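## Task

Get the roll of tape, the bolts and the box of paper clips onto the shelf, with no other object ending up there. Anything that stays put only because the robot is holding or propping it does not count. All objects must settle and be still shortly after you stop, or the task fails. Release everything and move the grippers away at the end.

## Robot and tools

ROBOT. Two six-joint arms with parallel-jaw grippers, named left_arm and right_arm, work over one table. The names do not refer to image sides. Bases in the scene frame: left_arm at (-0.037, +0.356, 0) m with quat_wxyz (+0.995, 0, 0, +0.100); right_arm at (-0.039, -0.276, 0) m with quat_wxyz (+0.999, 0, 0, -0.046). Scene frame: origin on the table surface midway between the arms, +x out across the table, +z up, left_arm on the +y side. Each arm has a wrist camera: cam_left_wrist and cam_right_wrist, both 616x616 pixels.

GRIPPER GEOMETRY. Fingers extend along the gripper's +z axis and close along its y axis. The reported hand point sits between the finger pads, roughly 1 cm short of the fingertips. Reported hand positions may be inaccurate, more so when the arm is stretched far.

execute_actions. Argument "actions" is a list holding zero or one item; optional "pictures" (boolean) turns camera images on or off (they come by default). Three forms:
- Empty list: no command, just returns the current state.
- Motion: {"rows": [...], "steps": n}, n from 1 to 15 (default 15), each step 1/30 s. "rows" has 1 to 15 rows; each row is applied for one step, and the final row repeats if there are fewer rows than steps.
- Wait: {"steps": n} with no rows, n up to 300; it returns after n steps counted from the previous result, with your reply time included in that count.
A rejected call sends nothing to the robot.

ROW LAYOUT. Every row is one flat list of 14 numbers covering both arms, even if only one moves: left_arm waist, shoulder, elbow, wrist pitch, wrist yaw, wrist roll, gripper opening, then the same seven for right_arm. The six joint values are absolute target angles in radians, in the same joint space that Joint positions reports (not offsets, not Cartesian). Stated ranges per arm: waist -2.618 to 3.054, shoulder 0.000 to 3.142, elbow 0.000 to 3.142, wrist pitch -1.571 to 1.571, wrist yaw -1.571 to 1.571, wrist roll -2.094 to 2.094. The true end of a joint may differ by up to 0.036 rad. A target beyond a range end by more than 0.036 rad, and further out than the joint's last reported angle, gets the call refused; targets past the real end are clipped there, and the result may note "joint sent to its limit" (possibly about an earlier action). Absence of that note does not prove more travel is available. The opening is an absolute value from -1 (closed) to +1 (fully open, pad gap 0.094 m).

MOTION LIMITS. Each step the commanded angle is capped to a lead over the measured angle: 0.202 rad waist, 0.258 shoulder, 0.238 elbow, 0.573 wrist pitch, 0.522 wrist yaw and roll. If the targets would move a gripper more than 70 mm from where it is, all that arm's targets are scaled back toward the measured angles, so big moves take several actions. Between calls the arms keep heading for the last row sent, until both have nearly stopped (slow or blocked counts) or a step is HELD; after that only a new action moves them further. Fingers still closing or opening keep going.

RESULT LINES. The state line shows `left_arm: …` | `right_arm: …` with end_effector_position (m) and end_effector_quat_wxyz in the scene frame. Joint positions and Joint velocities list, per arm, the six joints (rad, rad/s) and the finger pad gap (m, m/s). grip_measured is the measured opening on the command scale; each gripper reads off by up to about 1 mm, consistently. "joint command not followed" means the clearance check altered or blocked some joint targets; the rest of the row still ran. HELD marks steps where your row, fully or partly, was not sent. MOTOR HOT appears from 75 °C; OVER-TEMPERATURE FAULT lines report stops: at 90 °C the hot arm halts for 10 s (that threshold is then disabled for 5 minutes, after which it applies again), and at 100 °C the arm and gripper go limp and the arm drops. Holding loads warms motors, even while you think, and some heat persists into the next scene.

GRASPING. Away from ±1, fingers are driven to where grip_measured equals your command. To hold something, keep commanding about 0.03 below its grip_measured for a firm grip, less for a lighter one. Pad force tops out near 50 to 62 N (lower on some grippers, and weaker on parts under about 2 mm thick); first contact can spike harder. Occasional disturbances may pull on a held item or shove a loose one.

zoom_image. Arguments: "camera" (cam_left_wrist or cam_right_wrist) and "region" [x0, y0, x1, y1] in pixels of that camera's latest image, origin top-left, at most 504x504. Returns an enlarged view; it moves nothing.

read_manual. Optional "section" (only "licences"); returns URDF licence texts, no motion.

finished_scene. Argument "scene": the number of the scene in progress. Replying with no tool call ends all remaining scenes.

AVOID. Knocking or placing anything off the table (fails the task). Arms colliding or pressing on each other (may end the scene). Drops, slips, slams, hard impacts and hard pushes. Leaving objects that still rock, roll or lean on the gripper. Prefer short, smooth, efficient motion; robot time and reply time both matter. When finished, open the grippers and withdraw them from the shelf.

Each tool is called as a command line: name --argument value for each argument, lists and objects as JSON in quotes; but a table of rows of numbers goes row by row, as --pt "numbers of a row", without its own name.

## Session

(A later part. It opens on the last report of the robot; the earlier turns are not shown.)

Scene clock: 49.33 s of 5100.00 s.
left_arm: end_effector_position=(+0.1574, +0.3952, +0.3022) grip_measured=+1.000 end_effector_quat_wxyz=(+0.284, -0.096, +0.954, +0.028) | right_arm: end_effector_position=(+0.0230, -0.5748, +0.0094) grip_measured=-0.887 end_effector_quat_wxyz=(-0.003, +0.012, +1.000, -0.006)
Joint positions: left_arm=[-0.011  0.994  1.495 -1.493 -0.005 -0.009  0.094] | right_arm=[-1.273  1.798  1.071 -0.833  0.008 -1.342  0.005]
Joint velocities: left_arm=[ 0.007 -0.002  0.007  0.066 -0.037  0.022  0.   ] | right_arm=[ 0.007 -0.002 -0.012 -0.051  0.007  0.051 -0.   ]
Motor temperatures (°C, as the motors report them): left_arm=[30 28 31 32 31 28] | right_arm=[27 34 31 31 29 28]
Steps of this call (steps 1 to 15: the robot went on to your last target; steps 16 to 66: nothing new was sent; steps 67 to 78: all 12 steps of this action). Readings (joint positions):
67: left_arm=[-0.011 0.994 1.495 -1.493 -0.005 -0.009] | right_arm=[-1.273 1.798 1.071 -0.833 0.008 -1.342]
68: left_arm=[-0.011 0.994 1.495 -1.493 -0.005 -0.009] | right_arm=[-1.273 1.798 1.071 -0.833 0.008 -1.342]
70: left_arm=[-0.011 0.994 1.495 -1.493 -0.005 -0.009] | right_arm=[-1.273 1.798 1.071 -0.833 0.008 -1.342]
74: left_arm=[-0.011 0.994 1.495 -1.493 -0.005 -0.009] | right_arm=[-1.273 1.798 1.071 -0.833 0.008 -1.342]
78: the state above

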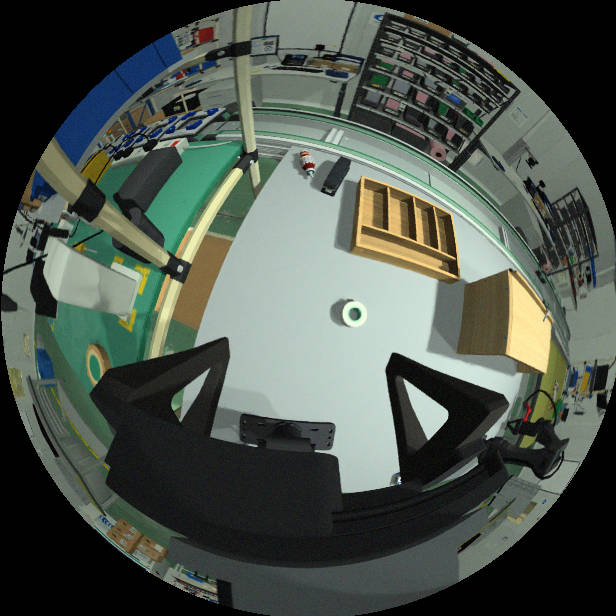

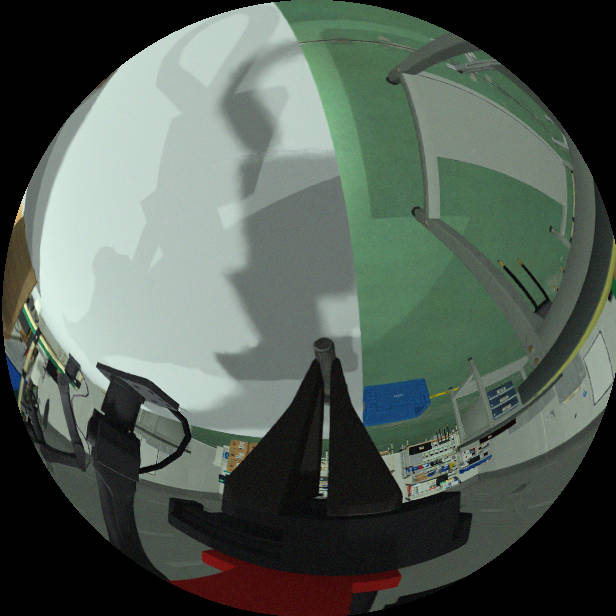

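execute_actions --actions '[{"rows":[[0,1.0,1.5,-1.5,0,0,1,-1.27,1.5,1.5,-1.5,0,-1.0,-0.94]],"steps":15}]'

execute_actions --actions '[{"rows":[[0,1.0,1.5,-1.5,0,0,1,-0.6,1.15,1.7,-1.5,0,0,-0.94]],"steps":15}]'

execute_actions --actions '[{"rows":[[0,1.0,1.5,-1.5,0,0,1,0.12,1.5,2.05,-1.45,0,0,-0.94]],"steps":15}]'

execute_actions --actions '[{"rows":[[0,1.0,1.5,-1.5,0,0,1,0.12,1.9,2.2,-1.33,0,0,-0.94]],"steps":15}]'

execute_actions --actions '[{"rows":[[0,1.0,1.5,-1.5,0,0,1,0.12,1.93,2.0,-1.2,0,0,-0.94]],"steps":15}]'

Scene clock: 50.73 s of 5100.00 s.
left_arm: end_effector_position=(+0.1574, +0.3952, +0.3022) grip_measured=+1.000 end_effector_quat_wxyz=(+0.284, -0.096, +0.954, +0.028) | right_arm: end_effector_position=(+0.0181, -0.5516, +0.2036) grip_measured=-0.887 end_effector_quat_wxyz=(+0.027, +0.164, +0.983, -0.083)
Joint positions: left_arm=[-0.011  0.994  1.495 -1.493 -0.005 -0.009  0.094] | right_arm=[-1.273  1.476  1.504 -1.424  0.009 -1.036  0.005]
Joint velocities: left_arm=[-0.002  0.012 -0.007 -0.022 -0.066  0.007  0.   ] | right_arm=[ 0.007  0.168 -0.017 -0.652  0.081  0.125 -0.001]
Motor temperatures (°C, as the motors report them): left_arm=[30 28 31 32 31 28] | right_arm=[27 34 31 31 29 28]
Steps of this call (steps 1 to 15: the robot went on to your last target; steps 16 to 27: nothing new was sent; steps 28 to 42: all 15 steps of this action). Readings (joint positions):
28: left_arm=[-0.011 0.994 1.495 -1.493 -0.005 -0.009] | right_arm=[-1.273 1.789 1.086 -0.872 0.009 -1.313]
29: left_arm=[-0.011 0.994 1.495 -1.493 -0.005 -0.009] | right_arm=[-1.273 1.770 1.107 -0.934 0.009 -1.283]
31: left_arm=[-0.011 0.994 1.495 -1.493 -0.005 -0.009] | right_arm=[-1.273 1.703 1.164 -1.048 0.009 -1.231]
35: left_arm=[-0.011 0.994 1.495 -1.493 -0.005 -0.009] | right_arm=[-1.273 1.577 1.352 -1.242 0.009 -1.135]
42: the state above

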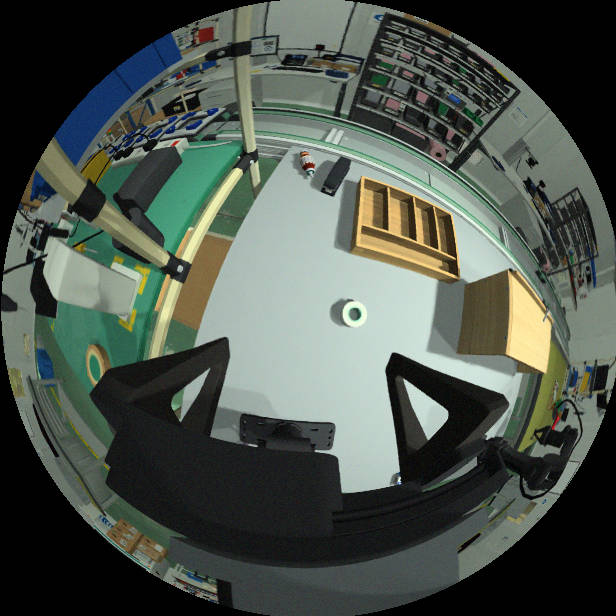

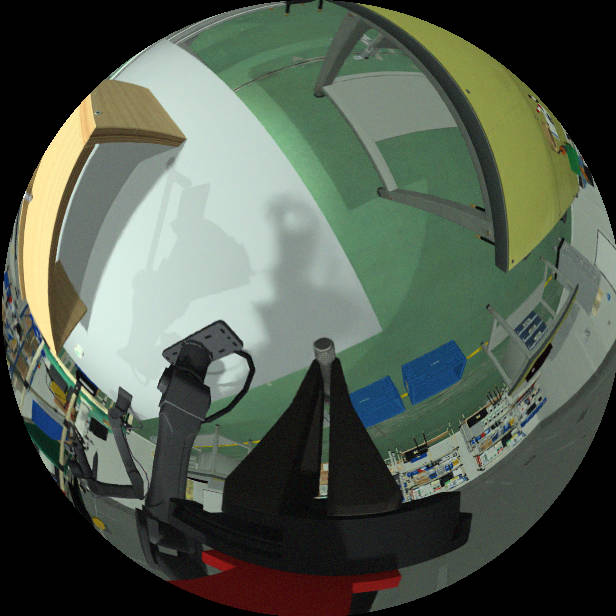

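Scene clock: 51.23 s of 5100.00 s.
left_arm: end_effector_position=(+0.1574, +0.3952, +0.3022) grip_measured=+1.000 end_effector_quat_wxyz=(+0.284, -0.096, +0.954, +0.028) | right_arm: end_effector_position=(+0.1419, -0.4261, +0.3438) grip_measured=-0.887 end_effector_quat_wxyz=(+0.299, +0.268, +0.907, -0.128)
Joint positions: left_arm=[-0.011  0.994  1.495 -1.493 -0.005 -0.009  0.094] | right_arm=[-0.61   1.13   1.698 -1.475 -0.007 -0.125  0.005]
Joint velocities: left_arm=[ 0.007  0.012  0.002 -0.007  0.037 -0.066  0.   ] | right_arm=[ 0.032  0.149 -0.012 -0.154  0.022  0.74  -0.001]
Motor temperatures (°C, as the motors report them): left_arm=[30 28 31 32 31 28] | right_arm=[27 34 31 31 29 28]
Steps of this call (steps 1 to 15: all 15 steps of this action). Readings (joint positions):
1: left_arm=[-0.011 0.994 1.495 -1.493 -0.005 -0.009] | right_arm=[-1.259 1.469 1.508 -1.437 0.017 -0.990]
2: left_arm=[-0.011 0.994 1.495 -1.493 -0.005 -0.009] | right_arm=[-1.229 1.454 1.516 -1.442 0.021 -0.938]
4: left_arm=[-0.011 0.994 1.495 -1.493 -0.005 -0.009] | right_arm=[-1.151 1.395 1.549 -1.445 0.021 -0.831]
8: left_arm=[-0.011 0.994 1.495 -1.493 -0.005 -0.009] | right_arm=[-0.939 1.237 1.634 -1.448 0.021 -0.545]
15: the state above

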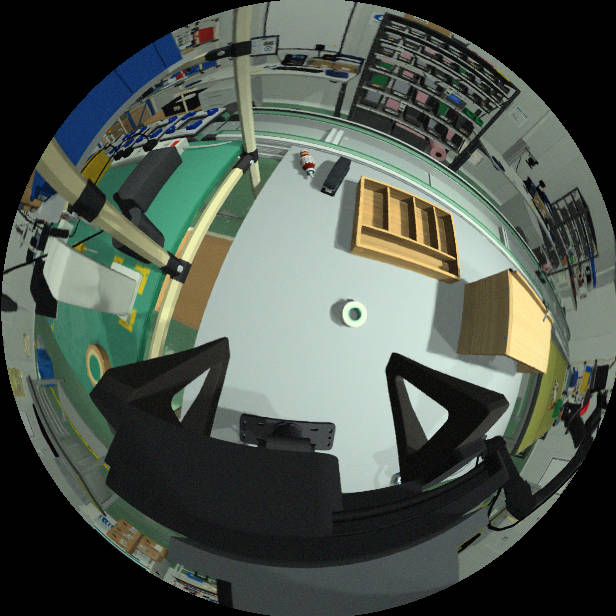

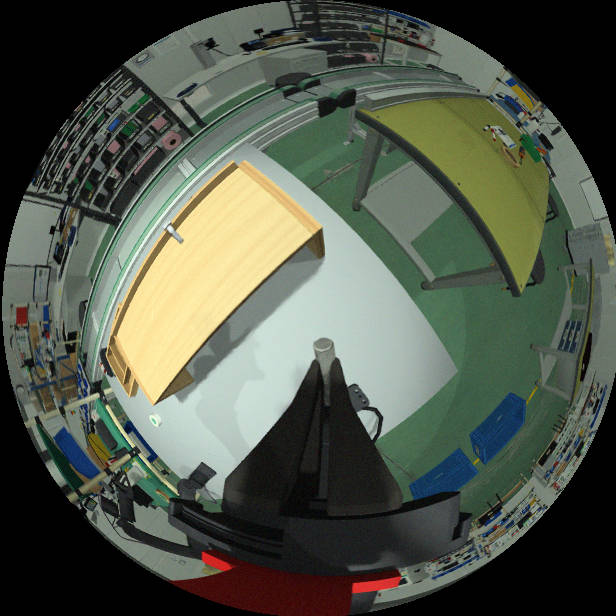

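Scene clock: 51.73 s of 5100.00 s.
left_arm: end_effector_position=(+0.1574, +0.3952, +0.3022) grip_measured=+1.000 end_effector_quat_wxyz=(+0.284, -0.096, +0.954, +0.028) | right_arm: end_effector_position=(+0.3037, -0.2602, +0.3471) grip_measured=-0.887 end_effector_quat_wxyz=(+0.305, -0.027, +0.952, +0.010)
Joint positions: left_arm=[-0.011  0.994  1.495 -1.493 -0.005 -0.009  0.094] | right_arm=[ 0.13   1.531  2.014 -1.435 -0.014 -0.016  0.005]
Joint velocities: left_arm=[-0.012 -0.002  0.007  0.037  0.022  0.007  0.   ] | right_arm=[-0.09  -0.242 -0.007 -0.022  0.022  0.081  0.   ]
Motor temperatures (°C, as the motors report them): left_arm=[30 28 31 32 31 28] | right_arm=[27 34 31 31 29 28]
Steps of this call (steps 1 to 15: all 15 steps of this action). Readings (joint positions):
1: left_arm=[-0.011 0.994 1.495 -1.493 -0.005 -0.009] | right_arm=[-0.575 1.166 1.738 -1.508 0.010 -0.102]
2: left_arm=[-0.011 0.994 1.495 -1.493 -0.005 -0.009] | right_arm=[-0.516 1.220 1.808 -1.526 0.011 -0.086]
4: left_arm=[-0.011 0.994 1.495 -1.493 -0.005 -0.009] | right_arm=[-0.402 1.345 1.937 -1.500 0.014 -0.064]
8: left_arm=[-0.011 0.994 1.495 -1.493 -0.005 -0.009] | right_arm=[-0.126 1.513 2.014 -1.427 0.018 -0.029]
15: the state above

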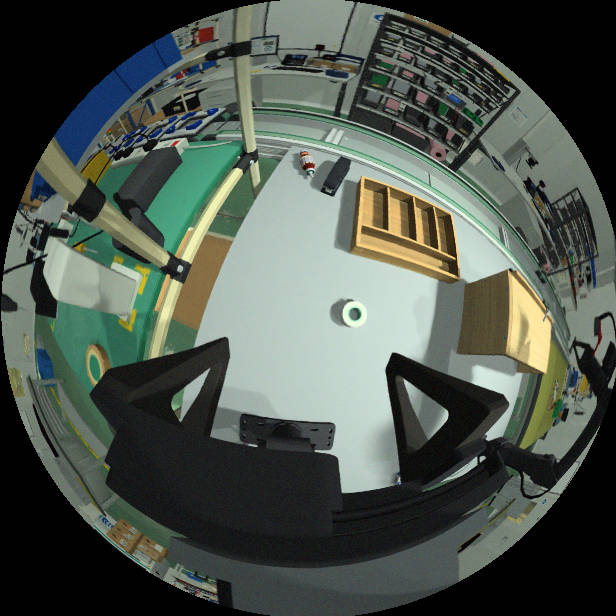

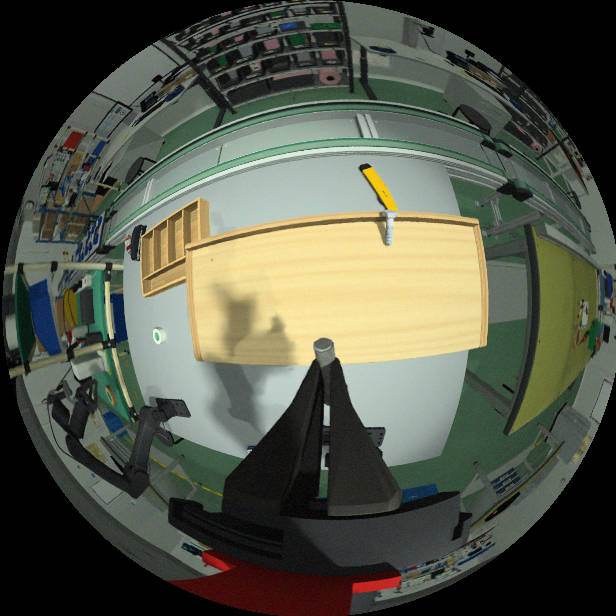

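Scene clock: 52.23 s of 5100.00 s.
left_arm: end_effector_position=(+0.1574, +0.3952, +0.3022) grip_measured=+1.000 end_effector_quat_wxyz=(+0.284, -0.096, +0.954, +0.028) | right_arm: end_effector_position=(+0.4150, -0.2567, +0.2585) grip_measured=-0.887 end_effector_quat_wxyz=(+0.233, -0.023, +0.972, +0.009)
Joint positions: left_arm=[-0.011  0.994  1.495 -1.493 -0.005 -0.009  0.094] | right_arm=[ 0.129  1.949  2.187 -1.338 -0.013 -0.008  0.005]
Joint velocities: left_arm=[ 0.007  0.002  0.007 -0.007  0.022 -0.007  0.   ] | right_arm=[ 0.002 -0.291 -0.002  0.007  0.007 -0.007 -0.   ]
Motor temperatures (°C, as the motors report them): left_arm=[30 28 31 32 31 28] | right_arm=[27 34 32 31 29 28]
Steps of this call (steps 1 to 15: all 15 steps of this action). Readings (joint positions):
1: left_arm=[-0.011 0.994 1.495 -1.493 -0.005 -0.009] | right_arm=[0.129 1.553 2.051 -1.454 -0.013 -0.015]
2: left_arm=[-0.011 0.994 1.495 -1.493 -0.005 -0.009] | right_arm=[0.129 1.591 2.106 -1.451 -0.013 -0.014]
4: left_arm=[-0.011 0.994 1.495 -1.493 -0.005 -0.009] | right_arm=[0.129 1.676 2.168 -1.399 -0.013 -0.013]
8: left_arm=[-0.011 0.994 1.495 -1.493 -0.005 -0.009] | right_arm=[0.129 1.860 2.187 -1.342 -0.013 -0.011]
15: the state above

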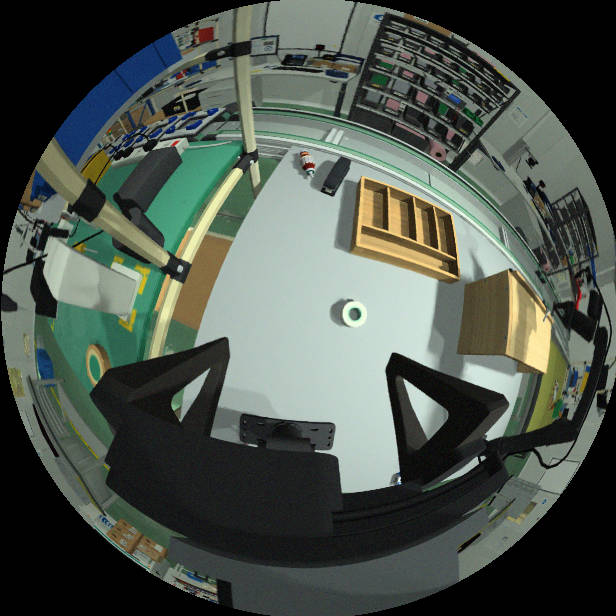

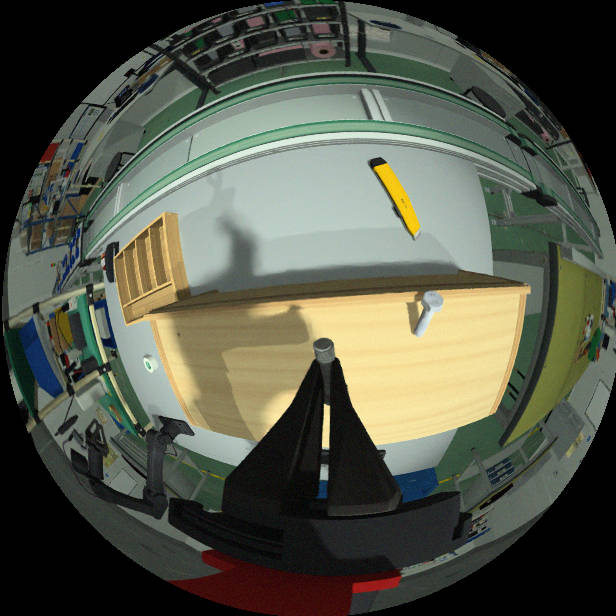

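Scene clock: 52.73 s of 5100.00 s.
left_arm: end_effector_position=(+0.1574, +0.3952, +0.3022) grip_measured=+1.000 end_effector_quat_wxyz=(+0.284, -0.096, +0.954, +0.028) | right_arm: end_effector_position=(+0.4179, -0.2566, +0.2135) grip_measured=-0.887 end_effector_quat_wxyz=(+0.208, -0.023, +0.978, +0.009)
Joint positions: left_arm=[-0.011  0.994  1.495 -1.493 -0.005 -0.009  0.094] | right_arm=[ 0.129  1.941  2.007 -1.218 -0.013 -0.008  0.005]
Joint velocities: left_arm=[-0.007  0.007  0.012 -0.007  0.081 -0.007  0.   ] | right_arm=[-0.007  0.002  0.002 -0.022 -0.022 -0.037  0.001]
Motor temperatures (°C, as the motors report them): left_arm=[30 28 31 32 31 28] | right_arm=[27 34 32 31 29 28]
Steps of this call (steps 1 to 15: all 15 steps of this action). Readings (joint positions):
1: left_arm=[-0.011 0.994 1.495 -1.493 -0.005 -0.009] | right_arm=[0.129 1.931 2.152 -1.307 -0.013 -0.008]
2: left_arm=[-0.011 0.994 1.495 -1.493 -0.005 -0.009] | right_arm=[0.129 1.911 2.109 -1.278 -0.013 -0.008]
4: left_arm=[-0.011 0.994 1.495 -1.493 -0.005 -0.009] | right_arm=[0.129 1.904 2.056 -1.257 -0.013 -0.008]
8: left_arm=[-0.011 0.994 1.495 -1.493 -0.005 -0.009] | right_arm=[0.129 1.934 2.012 -1.237 -0.013 -0.008]
15: the state above

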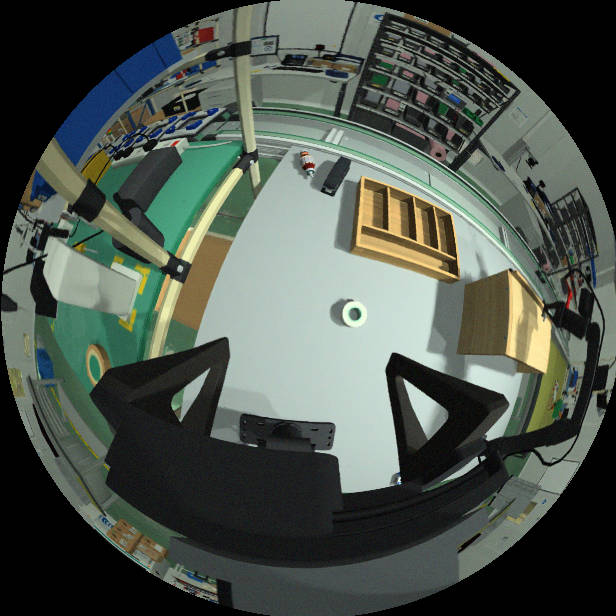

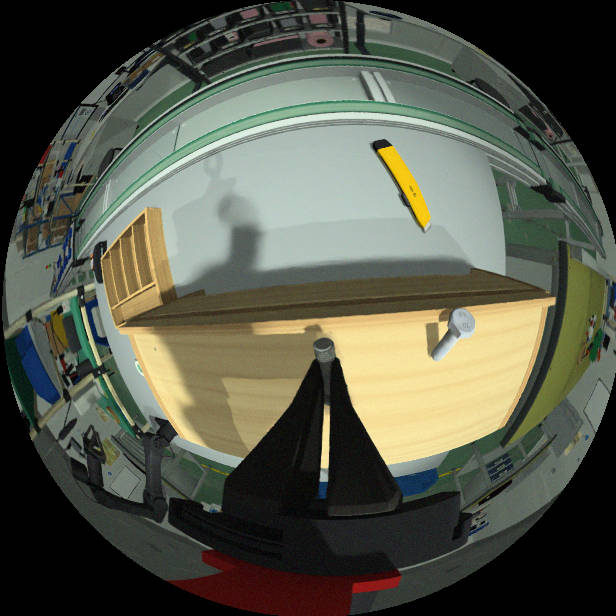

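execute_actions --actions '[{"rows":[[0,1.0,1.5,-1.5,0,0,1,0.12,1.93,1.95,-1.17,0,0,-0.94]],"steps":15}]'

execute_actions --actions '[{"rows":[[0,1.0,1.5,-1.5,0,0,1,0.12,1.93,1.97,-1.19,0,0,0.2],[0,1.0,1.5,-1.5,0,0,1,0.12,1.93,1.97,-1.19,0,0,0.2],[0,1.0,1.5,-1.5,0,0,1,0.12,1.93,1.97,-1.19,0,0,0.2],[0,1.0,1.5,-1.5,0,0,1,0.12,1.93,1.97,-1.19,0,0,0.2],[0,1.0,1.5,-1.5,0,0,1,0.12,1.93,1.97,-1.19,0,0,0.2],[0,1.0,1.5,-1.5,0,0,1,0.12,1.93,1.97,-1.19,0,0,0.2],[0,1.0,1.5,-1.5,0,0,1,0.12,1.93,1.97,-1.19,0,0,0.2],[0,1.0,1.5,-1.5,0,0,1,0.12,1.85,2.2,-1.4,0,0,0.2]],"steps":15}]'

execute_actions --actions '[{"rows":[[0,1.0,1.5,-1.5,0,0,1,0.5,1.15,1.6,-1.55,0,0,1]],"steps":15}]'

execute_actions --actions '[{"rows":[[0,1.0,1.5,-1.5,0,0,1,1.75,1.5,1.4,-1.45,0,1.66,1]],"steps":15}]'

execute_actions --actions '[{"rows":[[0,1.0,1.5,-1.5,0,0,1,1.9,1.70,1.28,-1.12,0,1.8,1]],"steps":15}]'

Scene clock: 55.27 s of 5100.00 s.
left_arm: end_effector_position=(+0.1574, +0.3952, +0.3022) grip_measured=+1.000 end_effector_quat_wxyz=(+0.284, -0.096, +0.954, +0.028) | right_arm: end_effector_position=(+0.4189, -0.2566, +0.2041) grip_measured=-0.887 end_effector_quat_wxyz=(+0.205, -0.023, +0.978, +0.009)
Joint positions: left_arm=[-0.011  0.994  1.495 -1.493 -0.005 -0.009  0.094] | right_arm=[ 0.129  1.938  1.965 -1.184 -0.013 -0.008  0.005]
Joint velocities: left_arm=[-0.022 -0.012  0.002 -0.066  0.037 -0.037  0.   ] | right_arm=[-0.017 -0.027 -0.002  0.022  0.022 -0.022 -0.001]
Motor temperatures (°C, as the motors report them): left_arm=[30 28 31 32 31 28] | right_arm=[27 35 32 31 29 28]
Steps of this call (steps 1 to 15: the robot went on to your last target; steps 16 to 61: nothing new was sent; steps 62 to 76: all 15 steps of this action). Readings (joint positions):
62: left_arm=[-0.011 0.994 1.495 -1.493 -0.005 -0.009] | right_arm=[0.129 1.940 1.999 -1.205 -0.013 -0.008]
63: left_arm=[-0.011 0.994 1.495 -1.493 -0.005 -0.009] | right_arm=[0.129 1.938 1.990 -1.198 -0.013 -0.008]
65: left_arm=[-0.011 0.994 1.495 -1.493 -0.005 -0.009] | right_arm=[0.129 1.938 1.975 -1.192 -0.013 -0.008]
69: left_arm=[-0.011 0.994 1.495 -1.493 -0.005 -0.009] | right_arm=[0.129 1.938 1.965 -1.190 -0.013 -0.008]
76: the state above

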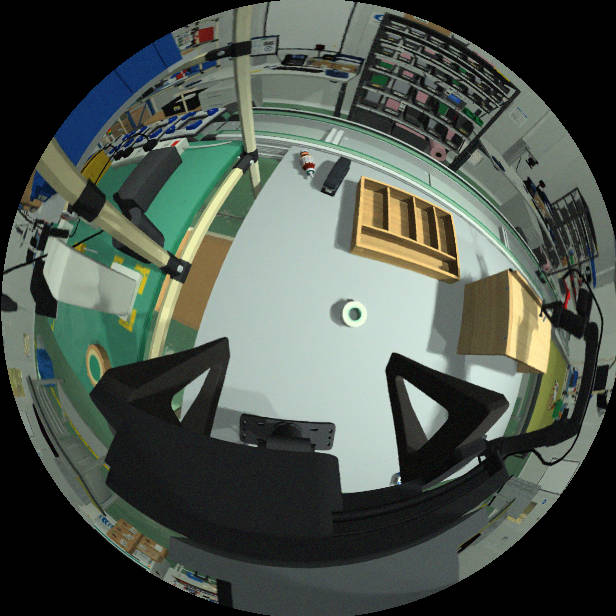

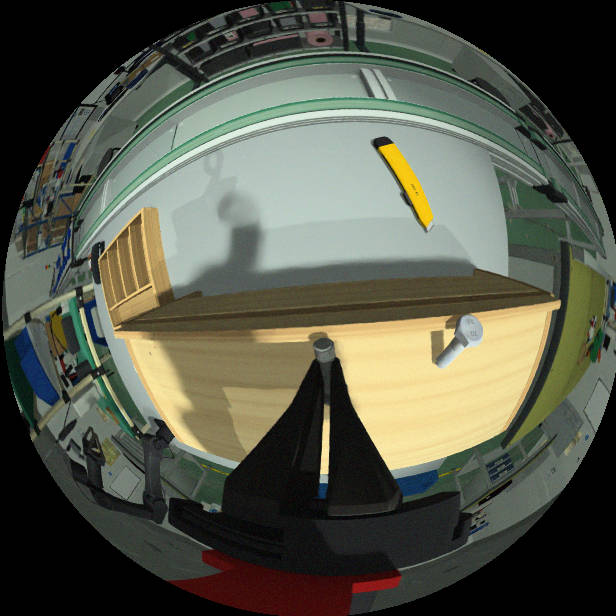

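Scene clock: 55.77 s of 5100.00 s.
left_arm: end_effector_position=(+0.1574, +0.3952, +0.3022) grip_measured=+1.000 end_effector_quat_wxyz=(+0.284, -0.096, +0.954, +0.028) | right_arm: end_effector_position=(+0.3990, -0.2573, +0.2977) grip_measured=+0.198 end_effector_quat_wxyz=(+0.277, -0.023, +0.961, +0.010)
Joint positions: left_arm=[-0.011  0.994  1.495 -1.493 -0.005 -0.009  0.094] | right_arm=[ 0.129  1.852  2.179 -1.337 -0.013 -0.008  0.056]
Joint velocities: left_arm=[-0.012 -0.012  0.017 -0.051  0.007  0.022  0.   ] | right_arm=[ 0.002 -0.515  0.315 -0.168 -0.022 -0.007 -0.001]
Motor temperatures (°C, as the motors report them): left_arm=[30 28 31 32 31 28] | right_arm=[27 35 32 31 29 28]
Steps of this call (steps 1 to 15: all 15 steps of this action). Readings (joint positions):
1: left_arm=[-0.011 0.994 1.495 -1.493 -0.005 -0.009] | right_arm=[0.129 1.938 1.965 -1.184 -0.013 -0.008]
2: left_arm=[-0.011 0.994 1.495 -1.493 -0.005 -0.009] | right_arm=[0.129 1.938 1.965 -1.184 -0.013 -0.008]
4: left_arm=[-0.011 0.994 1.495 -1.493 -0.005 -0.009] | right_arm=[0.129 1.938 1.965 -1.184 -0.013 -0.008]
8: left_arm=[-0.011 0.994 1.495 -1.493 -0.005 -0.009] | right_arm=[0.129 1.939 1.990 -1.213 -0.013 -0.008]
15: the state above

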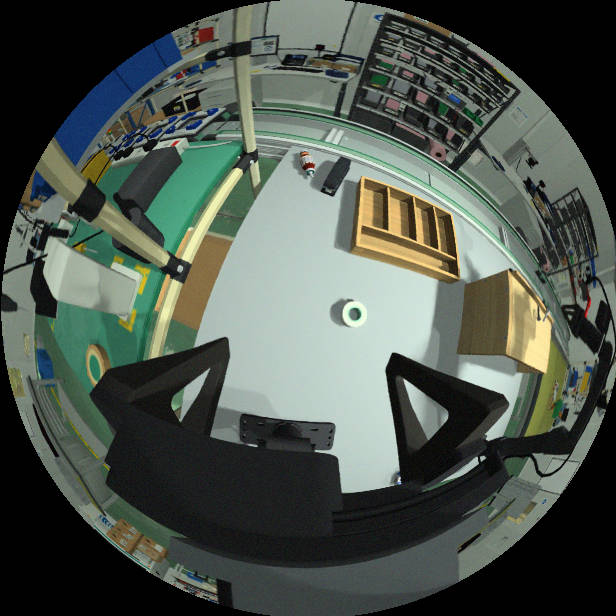

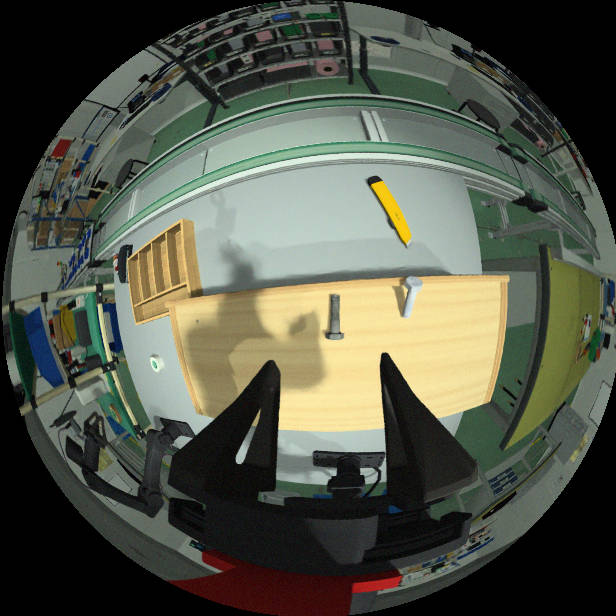

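Scene clock: 56.27 s of 5100.00 s.
left_arm: end_effector_position=(+0.1574, +0.3952, +0.3022) grip_measured=+1.000 end_effector_quat_wxyz=(+0.284, -0.096, +0.954, +0.028) | right_arm: end_effector_position=(+0.1595, -0.1890, +0.3144) grip_measured=+1.000 end_effector_quat_wxyz=(+0.258, -0.196, +0.944, +0.057)
Joint positions: left_arm=[-0.011  0.994  1.495 -1.493 -0.005 -0.009  0.094] | right_arm=[ 0.494  1.122  1.631 -1.546 -0.011 -0.006  0.094]
Joint velocities: left_arm=[-0.002 -0.012 -0.007  0.022 -0.051  0.022  0.   ] | right_arm=[-0.012 -0.208  0.017 -0.198 -0.022  0.051  0.   ]
Motor temperatures (°C, as the motors report them): left_arm=[30 28 31 32 31 28] | right_arm=[27 35 32 31 29 28]
Steps of this call (steps 1 to 15: all 15 steps of this action). Readings (joint positions):
1: left_arm=[-0.011 0.994 1.495 -1.493 -0.005 -0.009] | right_arm=[0.141 1.814 2.157 -1.331 -0.005 -0.007]
2: left_arm=[-0.011 0.994 1.495 -1.493 -0.005 -0.009] | right_arm=[0.165 1.768 2.111 -1.339 0.002 -0.006]
4: left_arm=[-0.011 0.994 1.495 -1.493 -0.005 -0.009] | right_arm=[0.244 1.668 2.016 -1.374 0.003 -0.006]
8: left_arm=[-0.011 0.994 1.495 -1.493 -0.005 -0.009] | right_arm=[0.433 1.439 1.798 -1.424 -0.005 -0.006]
15: the state above

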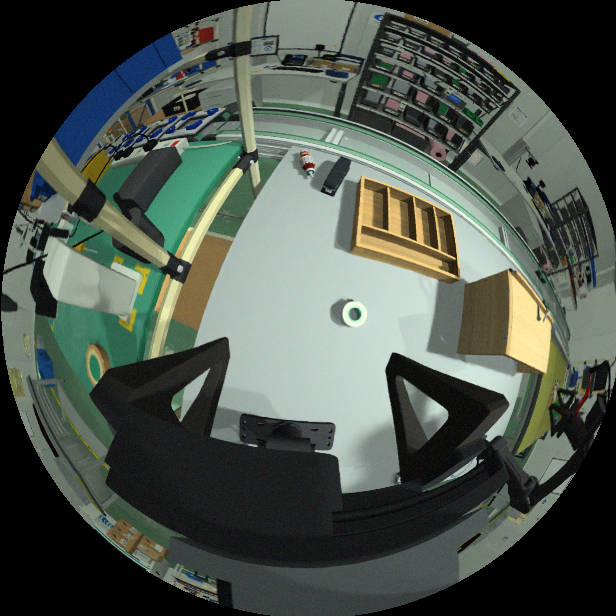

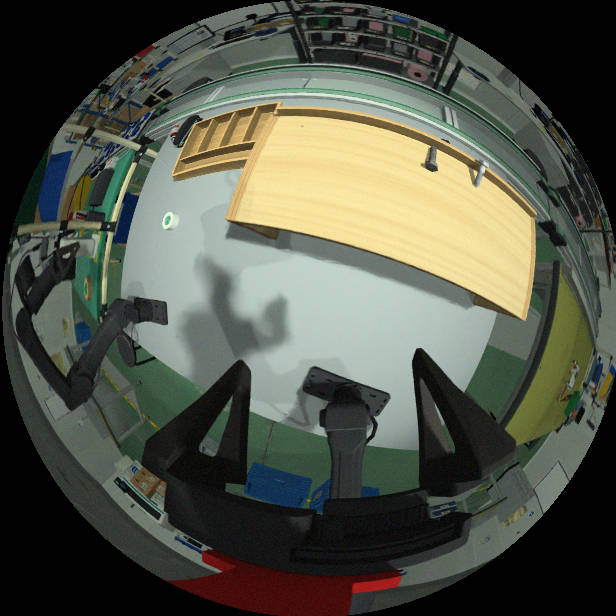

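Scene clock: 56.77 s of 5100.00 s.
left_arm: end_effector_position=(+0.1574, +0.3952, +0.3022) grip_measured=+1.000 end_effector_quat_wxyz=(+0.284, -0.096, +0.954, +0.028) | right_arm: end_effector_position=(+0.0459, -0.0280, +0.1561) grip_measured=+1.000 end_effector_quat_wxyz=(-0.002, -0.024, +1.000, -0.004)
Joint positions: left_arm=[-0.011  0.994  1.495 -1.493 -0.005 -0.009  0.094] | right_arm=[ 1.331  1.545  1.392 -1.426 -0.001  1.191  0.094]
Joint velocities: left_arm=[ 0.007 -0.002 -0.007 -0.051 -0.066 -0.051  0.   ] | right_arm=[ 2.142 -0.227 -0.022  0.037 -0.081  2.821  0.   ]
Motor temperatures (°C, as the motors report them): left_arm=[30 28 31 32 31 28] | right_arm=[27 35 32 31 29 28]
Steps of this call (steps 1 to 15: all 15 steps of this action). Readings (joint positions):
1: left_arm=[-0.011 0.994 1.495 -1.493 -0.005 -0.009] | right_arm=[0.515 1.125 1.622 -1.543 -0.003 0.040]
2: left_arm=[-0.011 0.994 1.495 -1.493 -0.005 -0.009] | right_arm=[0.552 1.140 1.604 -1.536 -0.003 0.093]
4: left_arm=[-0.011 0.994 1.495 -1.493 -0.005 -0.009] | right_arm=[0.630 1.208 1.558 -1.520 -0.001 0.204]
8: left_arm=[-0.011 0.994 1.495 -1.493 -0.005 -0.009] | right_arm=[0.819 1.420 1.468 -1.474 0.007 0.492]
15: the state above

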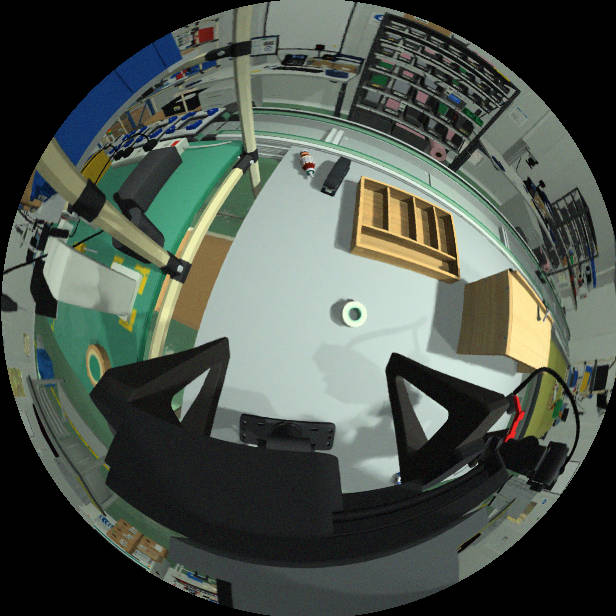

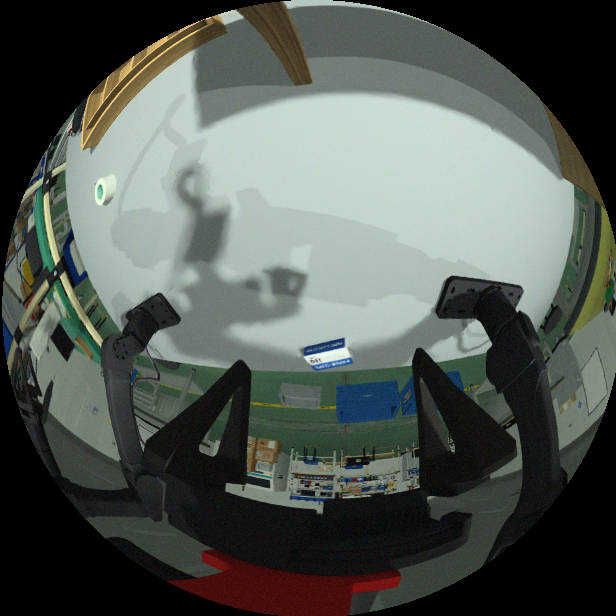

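Scene clock: 57.27 s of 5100.00 s.
left_arm: end_effector_position=(+0.1574, +0.3952, +0.3022) grip_measured=+1.000 end_effector_quat_wxyz=(+0.284, -0.096, +0.954, +0.028) | right_arm: end_effector_position=(-0.1196, +0.0232, +0.0848) grip_measured=+1.000 end_effector_quat_wxyz=(-0.014, -0.028, +0.999, +0.006)
Joint positions: left_arm=[-0.011  0.994  1.495 -1.493 -0.005 -0.009  0.094] | right_arm=[ 1.911  1.715  1.288 -1.126 -0.024  1.763  0.094]
Joint velocities: left_arm=[-0.012 -0.002 -0.002 -0.081 -0.007 -0.037  0.   ] | right_arm=[-0.105 -0.032 -0.002  0.037  0.051  0.198  0.   ]
Motor temperatures (°C, as the motors report them): left_arm=[30 28 31 32 31 28] | right_arm=[27 35 32 31 29 28]
Steps of this call (steps 1 to 15: all 15 steps of this action). Readings (joint positions):
1: left_arm=[-0.011 0.994 1.495 -1.493 -0.005 -0.009] | right_arm=[1.400 1.547 1.387 -1.406 -0.005 1.265]
2: left_arm=[-0.011 0.994 1.495 -1.493 -0.005 -0.009] | right_arm=[1.458 1.560 1.379 -1.369 -0.007 1.335]
4: left_arm=[-0.011 0.994 1.495 -1.493 -0.005 -0.009] | right_arm=[1.568 1.614 1.356 -1.289 -0.006 1.466]
8: left_arm=[-0.011 0.994 1.495 -1.493 -0.005 -0.009] | right_arm=[1.829 1.715 1.300 -1.165 -0.006 1.654]
15: the state above

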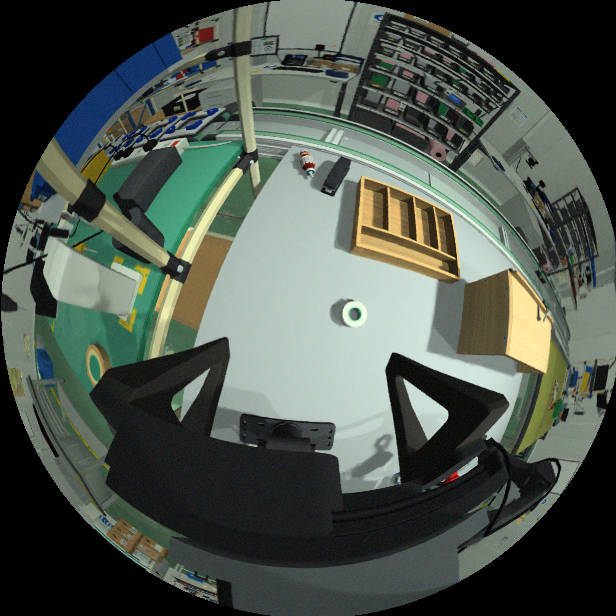

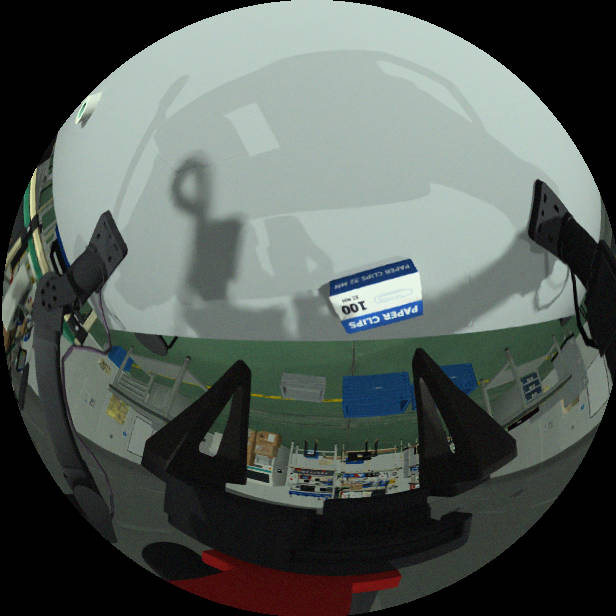

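execute_actions --actions '[{"rows":[[0,1.0,1.5,-1.5,0,0,1,1.925,1.60,1.15,-1.10,0,0.0,1]],"steps":15}]'

execute_actions --actions '[{"rows":[[0,1.0,1.5,-1.5,0,0,1,1.925,1.60,1.10,-1.05,0,0.0,1]],"steps":12}]'

Scene clock: 59.07 s of 5100.00 s.
left_arm: end_effector_position=(+0.1574, +0.3952, +0.3022) grip_measured=+1.000 end_effector_quat_wxyz=(+0.284, -0.096, +0.954, +0.028) | right_arm: end_effector_position=(-0.1133, -0.0034, +0.0834) grip_measured=+1.000 end_effector_quat_wxyz=(+0.003, +0.680, -0.733, -0.014)
Joint positions: left_arm=[-0.011  0.994  1.495 -1.493 -0.005 -0.009  0.094] | right_arm=[ 1.915  1.61   1.168 -1.106 -0.019  0.328  0.094]
Joint velocities: left_arm=[-0.007 -0.002 -0.002 -0.022 -0.022  0.022  0.   ] | right_arm=[-0.002 -0.007 -0.012  0.022 -0.066 -2.205  0.   ]
Motor temperatures (°C, as the motors report them): left_arm=[30 28 31 32 31 28] | right_arm=[27 35 32 31 29 28]
Steps of this call (steps 1 to 30: the robot went on to your last target; steps 31 to 39: nothing new was sent; steps 40 to 54: all 15 steps of this action). Readings (joint positions):
40: left_arm=[-0.011 0.994 1.495 -1.493 -0.005 -0.009] | right_arm=[1.908 1.697 1.265 -1.099 -0.021 1.707]
41: left_arm=[-0.011 0.994 1.495 -1.493 -0.005 -0.009] | right_arm=[1.910 1.670 1.228 -1.085 -0.020 1.605]
43: left_arm=[-0.011 0.994 1.495 -1.493 -0.005 -0.009] | right_arm=[1.914 1.626 1.179 -1.099 -0.020 1.406]
47: left_arm=[-0.011 0.994 1.495 -1.493 -0.005 -0.009] | right_arm=[1.915 1.610 1.168 -1.107 -0.020 1.007]
54: the state above

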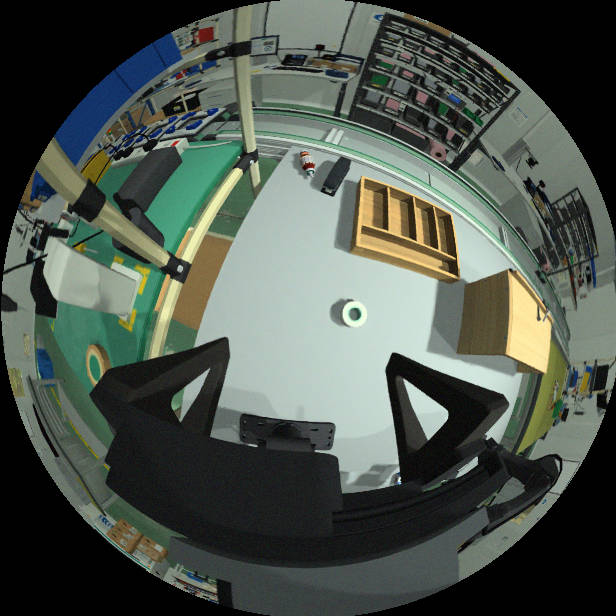

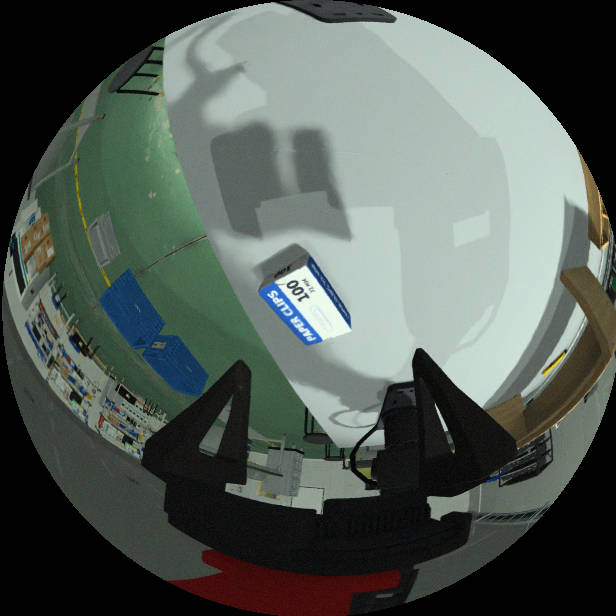

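Scene clock: 59.47 s of 5100.00 s.
left_arm: end_effector_position=(+0.1574, +0.3952, +0.3022) grip_measured=+1.000 end_effector_quat_wxyz=(+0.284, -0.096, +0.954, +0.028) | right_arm: end_effector_position=(-0.1111, -0.0089, +0.0712) grip_measured=+1.000 end_effector_quat_wxyz=(+0.002, +0.781, -0.625, -0.010)
Joint positions: left_arm=[-0.011  0.994  1.495 -1.493 -0.005 -0.009  0.094] | right_arm=[ 1.915  1.607  1.116 -1.066 -0.015  0.03   0.094]
Joint velocities: left_arm=[-0.007 -0.012  0.012  0.066  0.051 -0.007  0.   ] | right_arm=[-0.022  0.027 -0.002  0.007  0.022 -0.198  0.   ]
Motor temperatures (°C, as the motors report them): left_arm=[30 28 31 32 31 28] | right_arm=[27 35 32 31 29 28]
Steps of this call (steps 1 to 12: all 12 steps of this action). Readings (joint positions):
1: left_arm=[-0.011 0.994 1.495 -1.493 -0.005 -0.009] | right_arm=[1.915 1.609 1.160 -1.096 -0.019 0.263]
2: left_arm=[-0.011 0.994 1.495 -1.493 -0.005 -0.009] | right_arm=[1.915 1.607 1.149 -1.085 -0.019 0.212]
4: left_arm=[-0.011 0.994 1.495 -1.493 -0.005 -0.009] | right_arm=[1.915 1.607 1.128 -1.075 -0.018 0.138]
8: left_arm=[-0.011 0.994 1.495 -1.493 -0.005 -0.009] | right_arm=[1.915 1.607 1.116 -1.073 -0.016 0.061]
12: the state above

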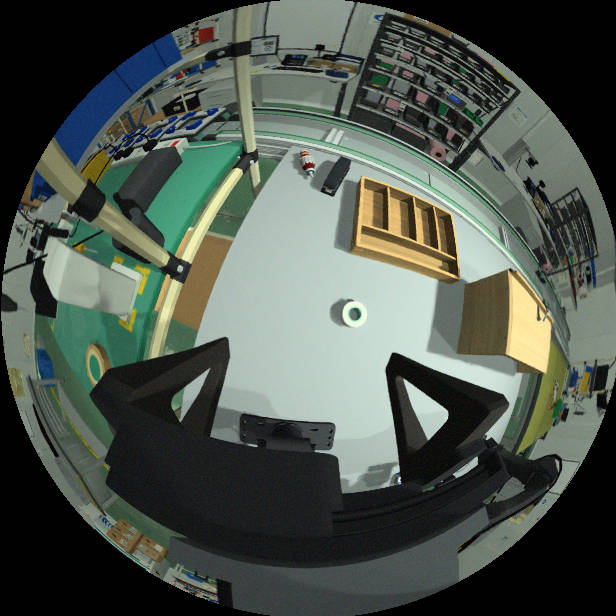

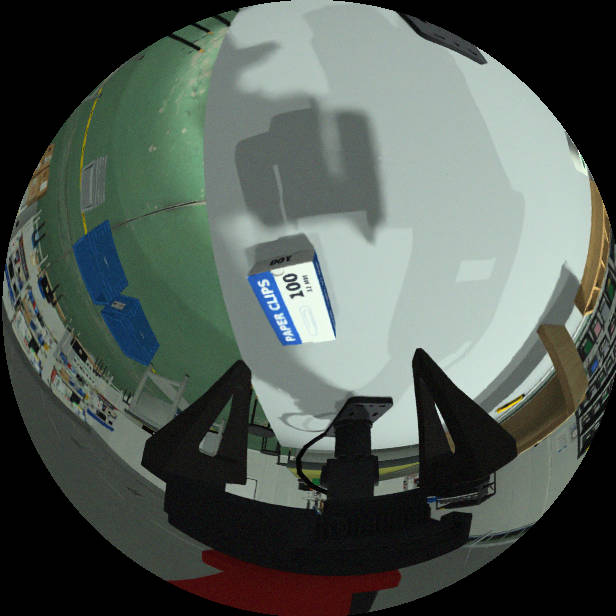

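execute_actions --actions '[{"rows":[[0,1.0,1.5,-1.5,0,0,1,1.99,1.71,1.26,-1.11,0,-0.12,0.6]],"steps":15}]'

Scene clock: 60.90 s of 5100.00 s.
left_arm: end_effector_position=(+0.1574, +0.3952, +0.3022) grip_measured=+1.000 end_effector_quat_wxyz=(+0.284, -0.096, +0.954, +0.028) | right_arm: end_effector_position=(-0.1364, +0.0081, +0.0743) grip_measured=+0.602 end_effector_quat_wxyz=(+0.002, +0.842, -0.539, -0.001)
Joint positions: left_arm=[-0.011  0.994  1.495 -1.493 -0.005 -0.009  0.094] | right_arm=[ 1.989  1.705  1.235 -1.101 -0.005 -0.108  0.075]
Joint velocities: left_arm=[-0.012 -0.002 -0.022 -0.037  0.007  0.022  0.   ] | right_arm=[-0.022 -0.012 -0.017  0.007  0.007 -0.095 -0.001]
Motor temperatures (°C, as the motors report them): left_arm=[30 28 31 32 31 28] | right_arm=[27 34 32 31 29 28]
Steps of this call (steps 1 to 28: the robot went on to your last target; steps 29 to 43: all 15 steps of this action). Readings (joint positions):
29: left_arm=[-0.011 0.994 1.495 -1.493 -0.005 -0.009] | right_arm=[1.924 1.623 1.138 -1.086 -0.008 -0.010]
30: left_arm=[-0.011 0.994 1.495 -1.493 -0.005 -0.009] | right_arm=[1.939 1.650 1.173 -1.104 -0.005 -0.030]
32: left_arm=[-0.011 0.994 1.495 -1.493 -0.005 -0.009] | right_arm=[1.972 1.692 1.223 -1.095 -0.005 -0.060]
36: left_arm=[-0.011 0.994 1.495 -1.493 -0.005 -0.009] | right_arm=[1.989 1.705 1.235 -1.094 -0.005 -0.092]
43: the state above

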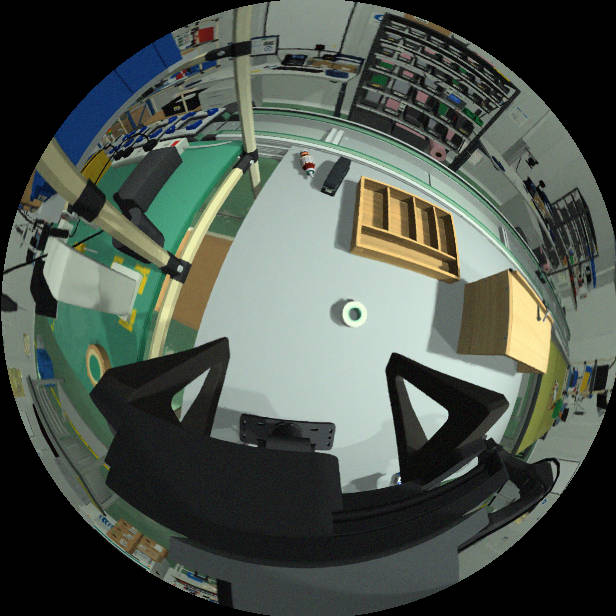

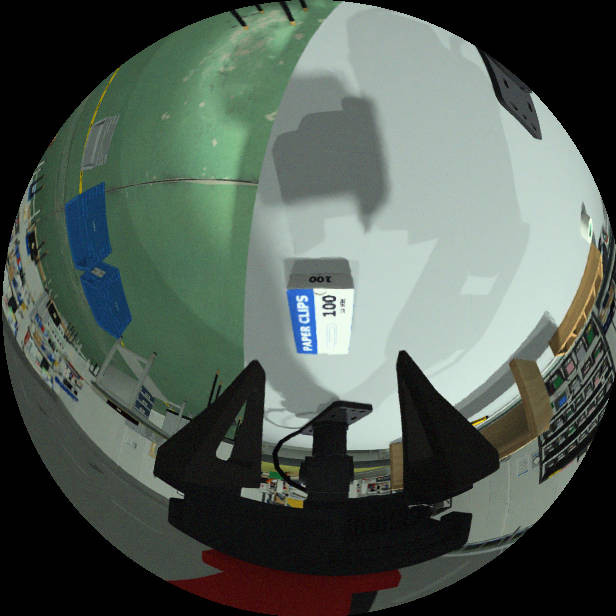

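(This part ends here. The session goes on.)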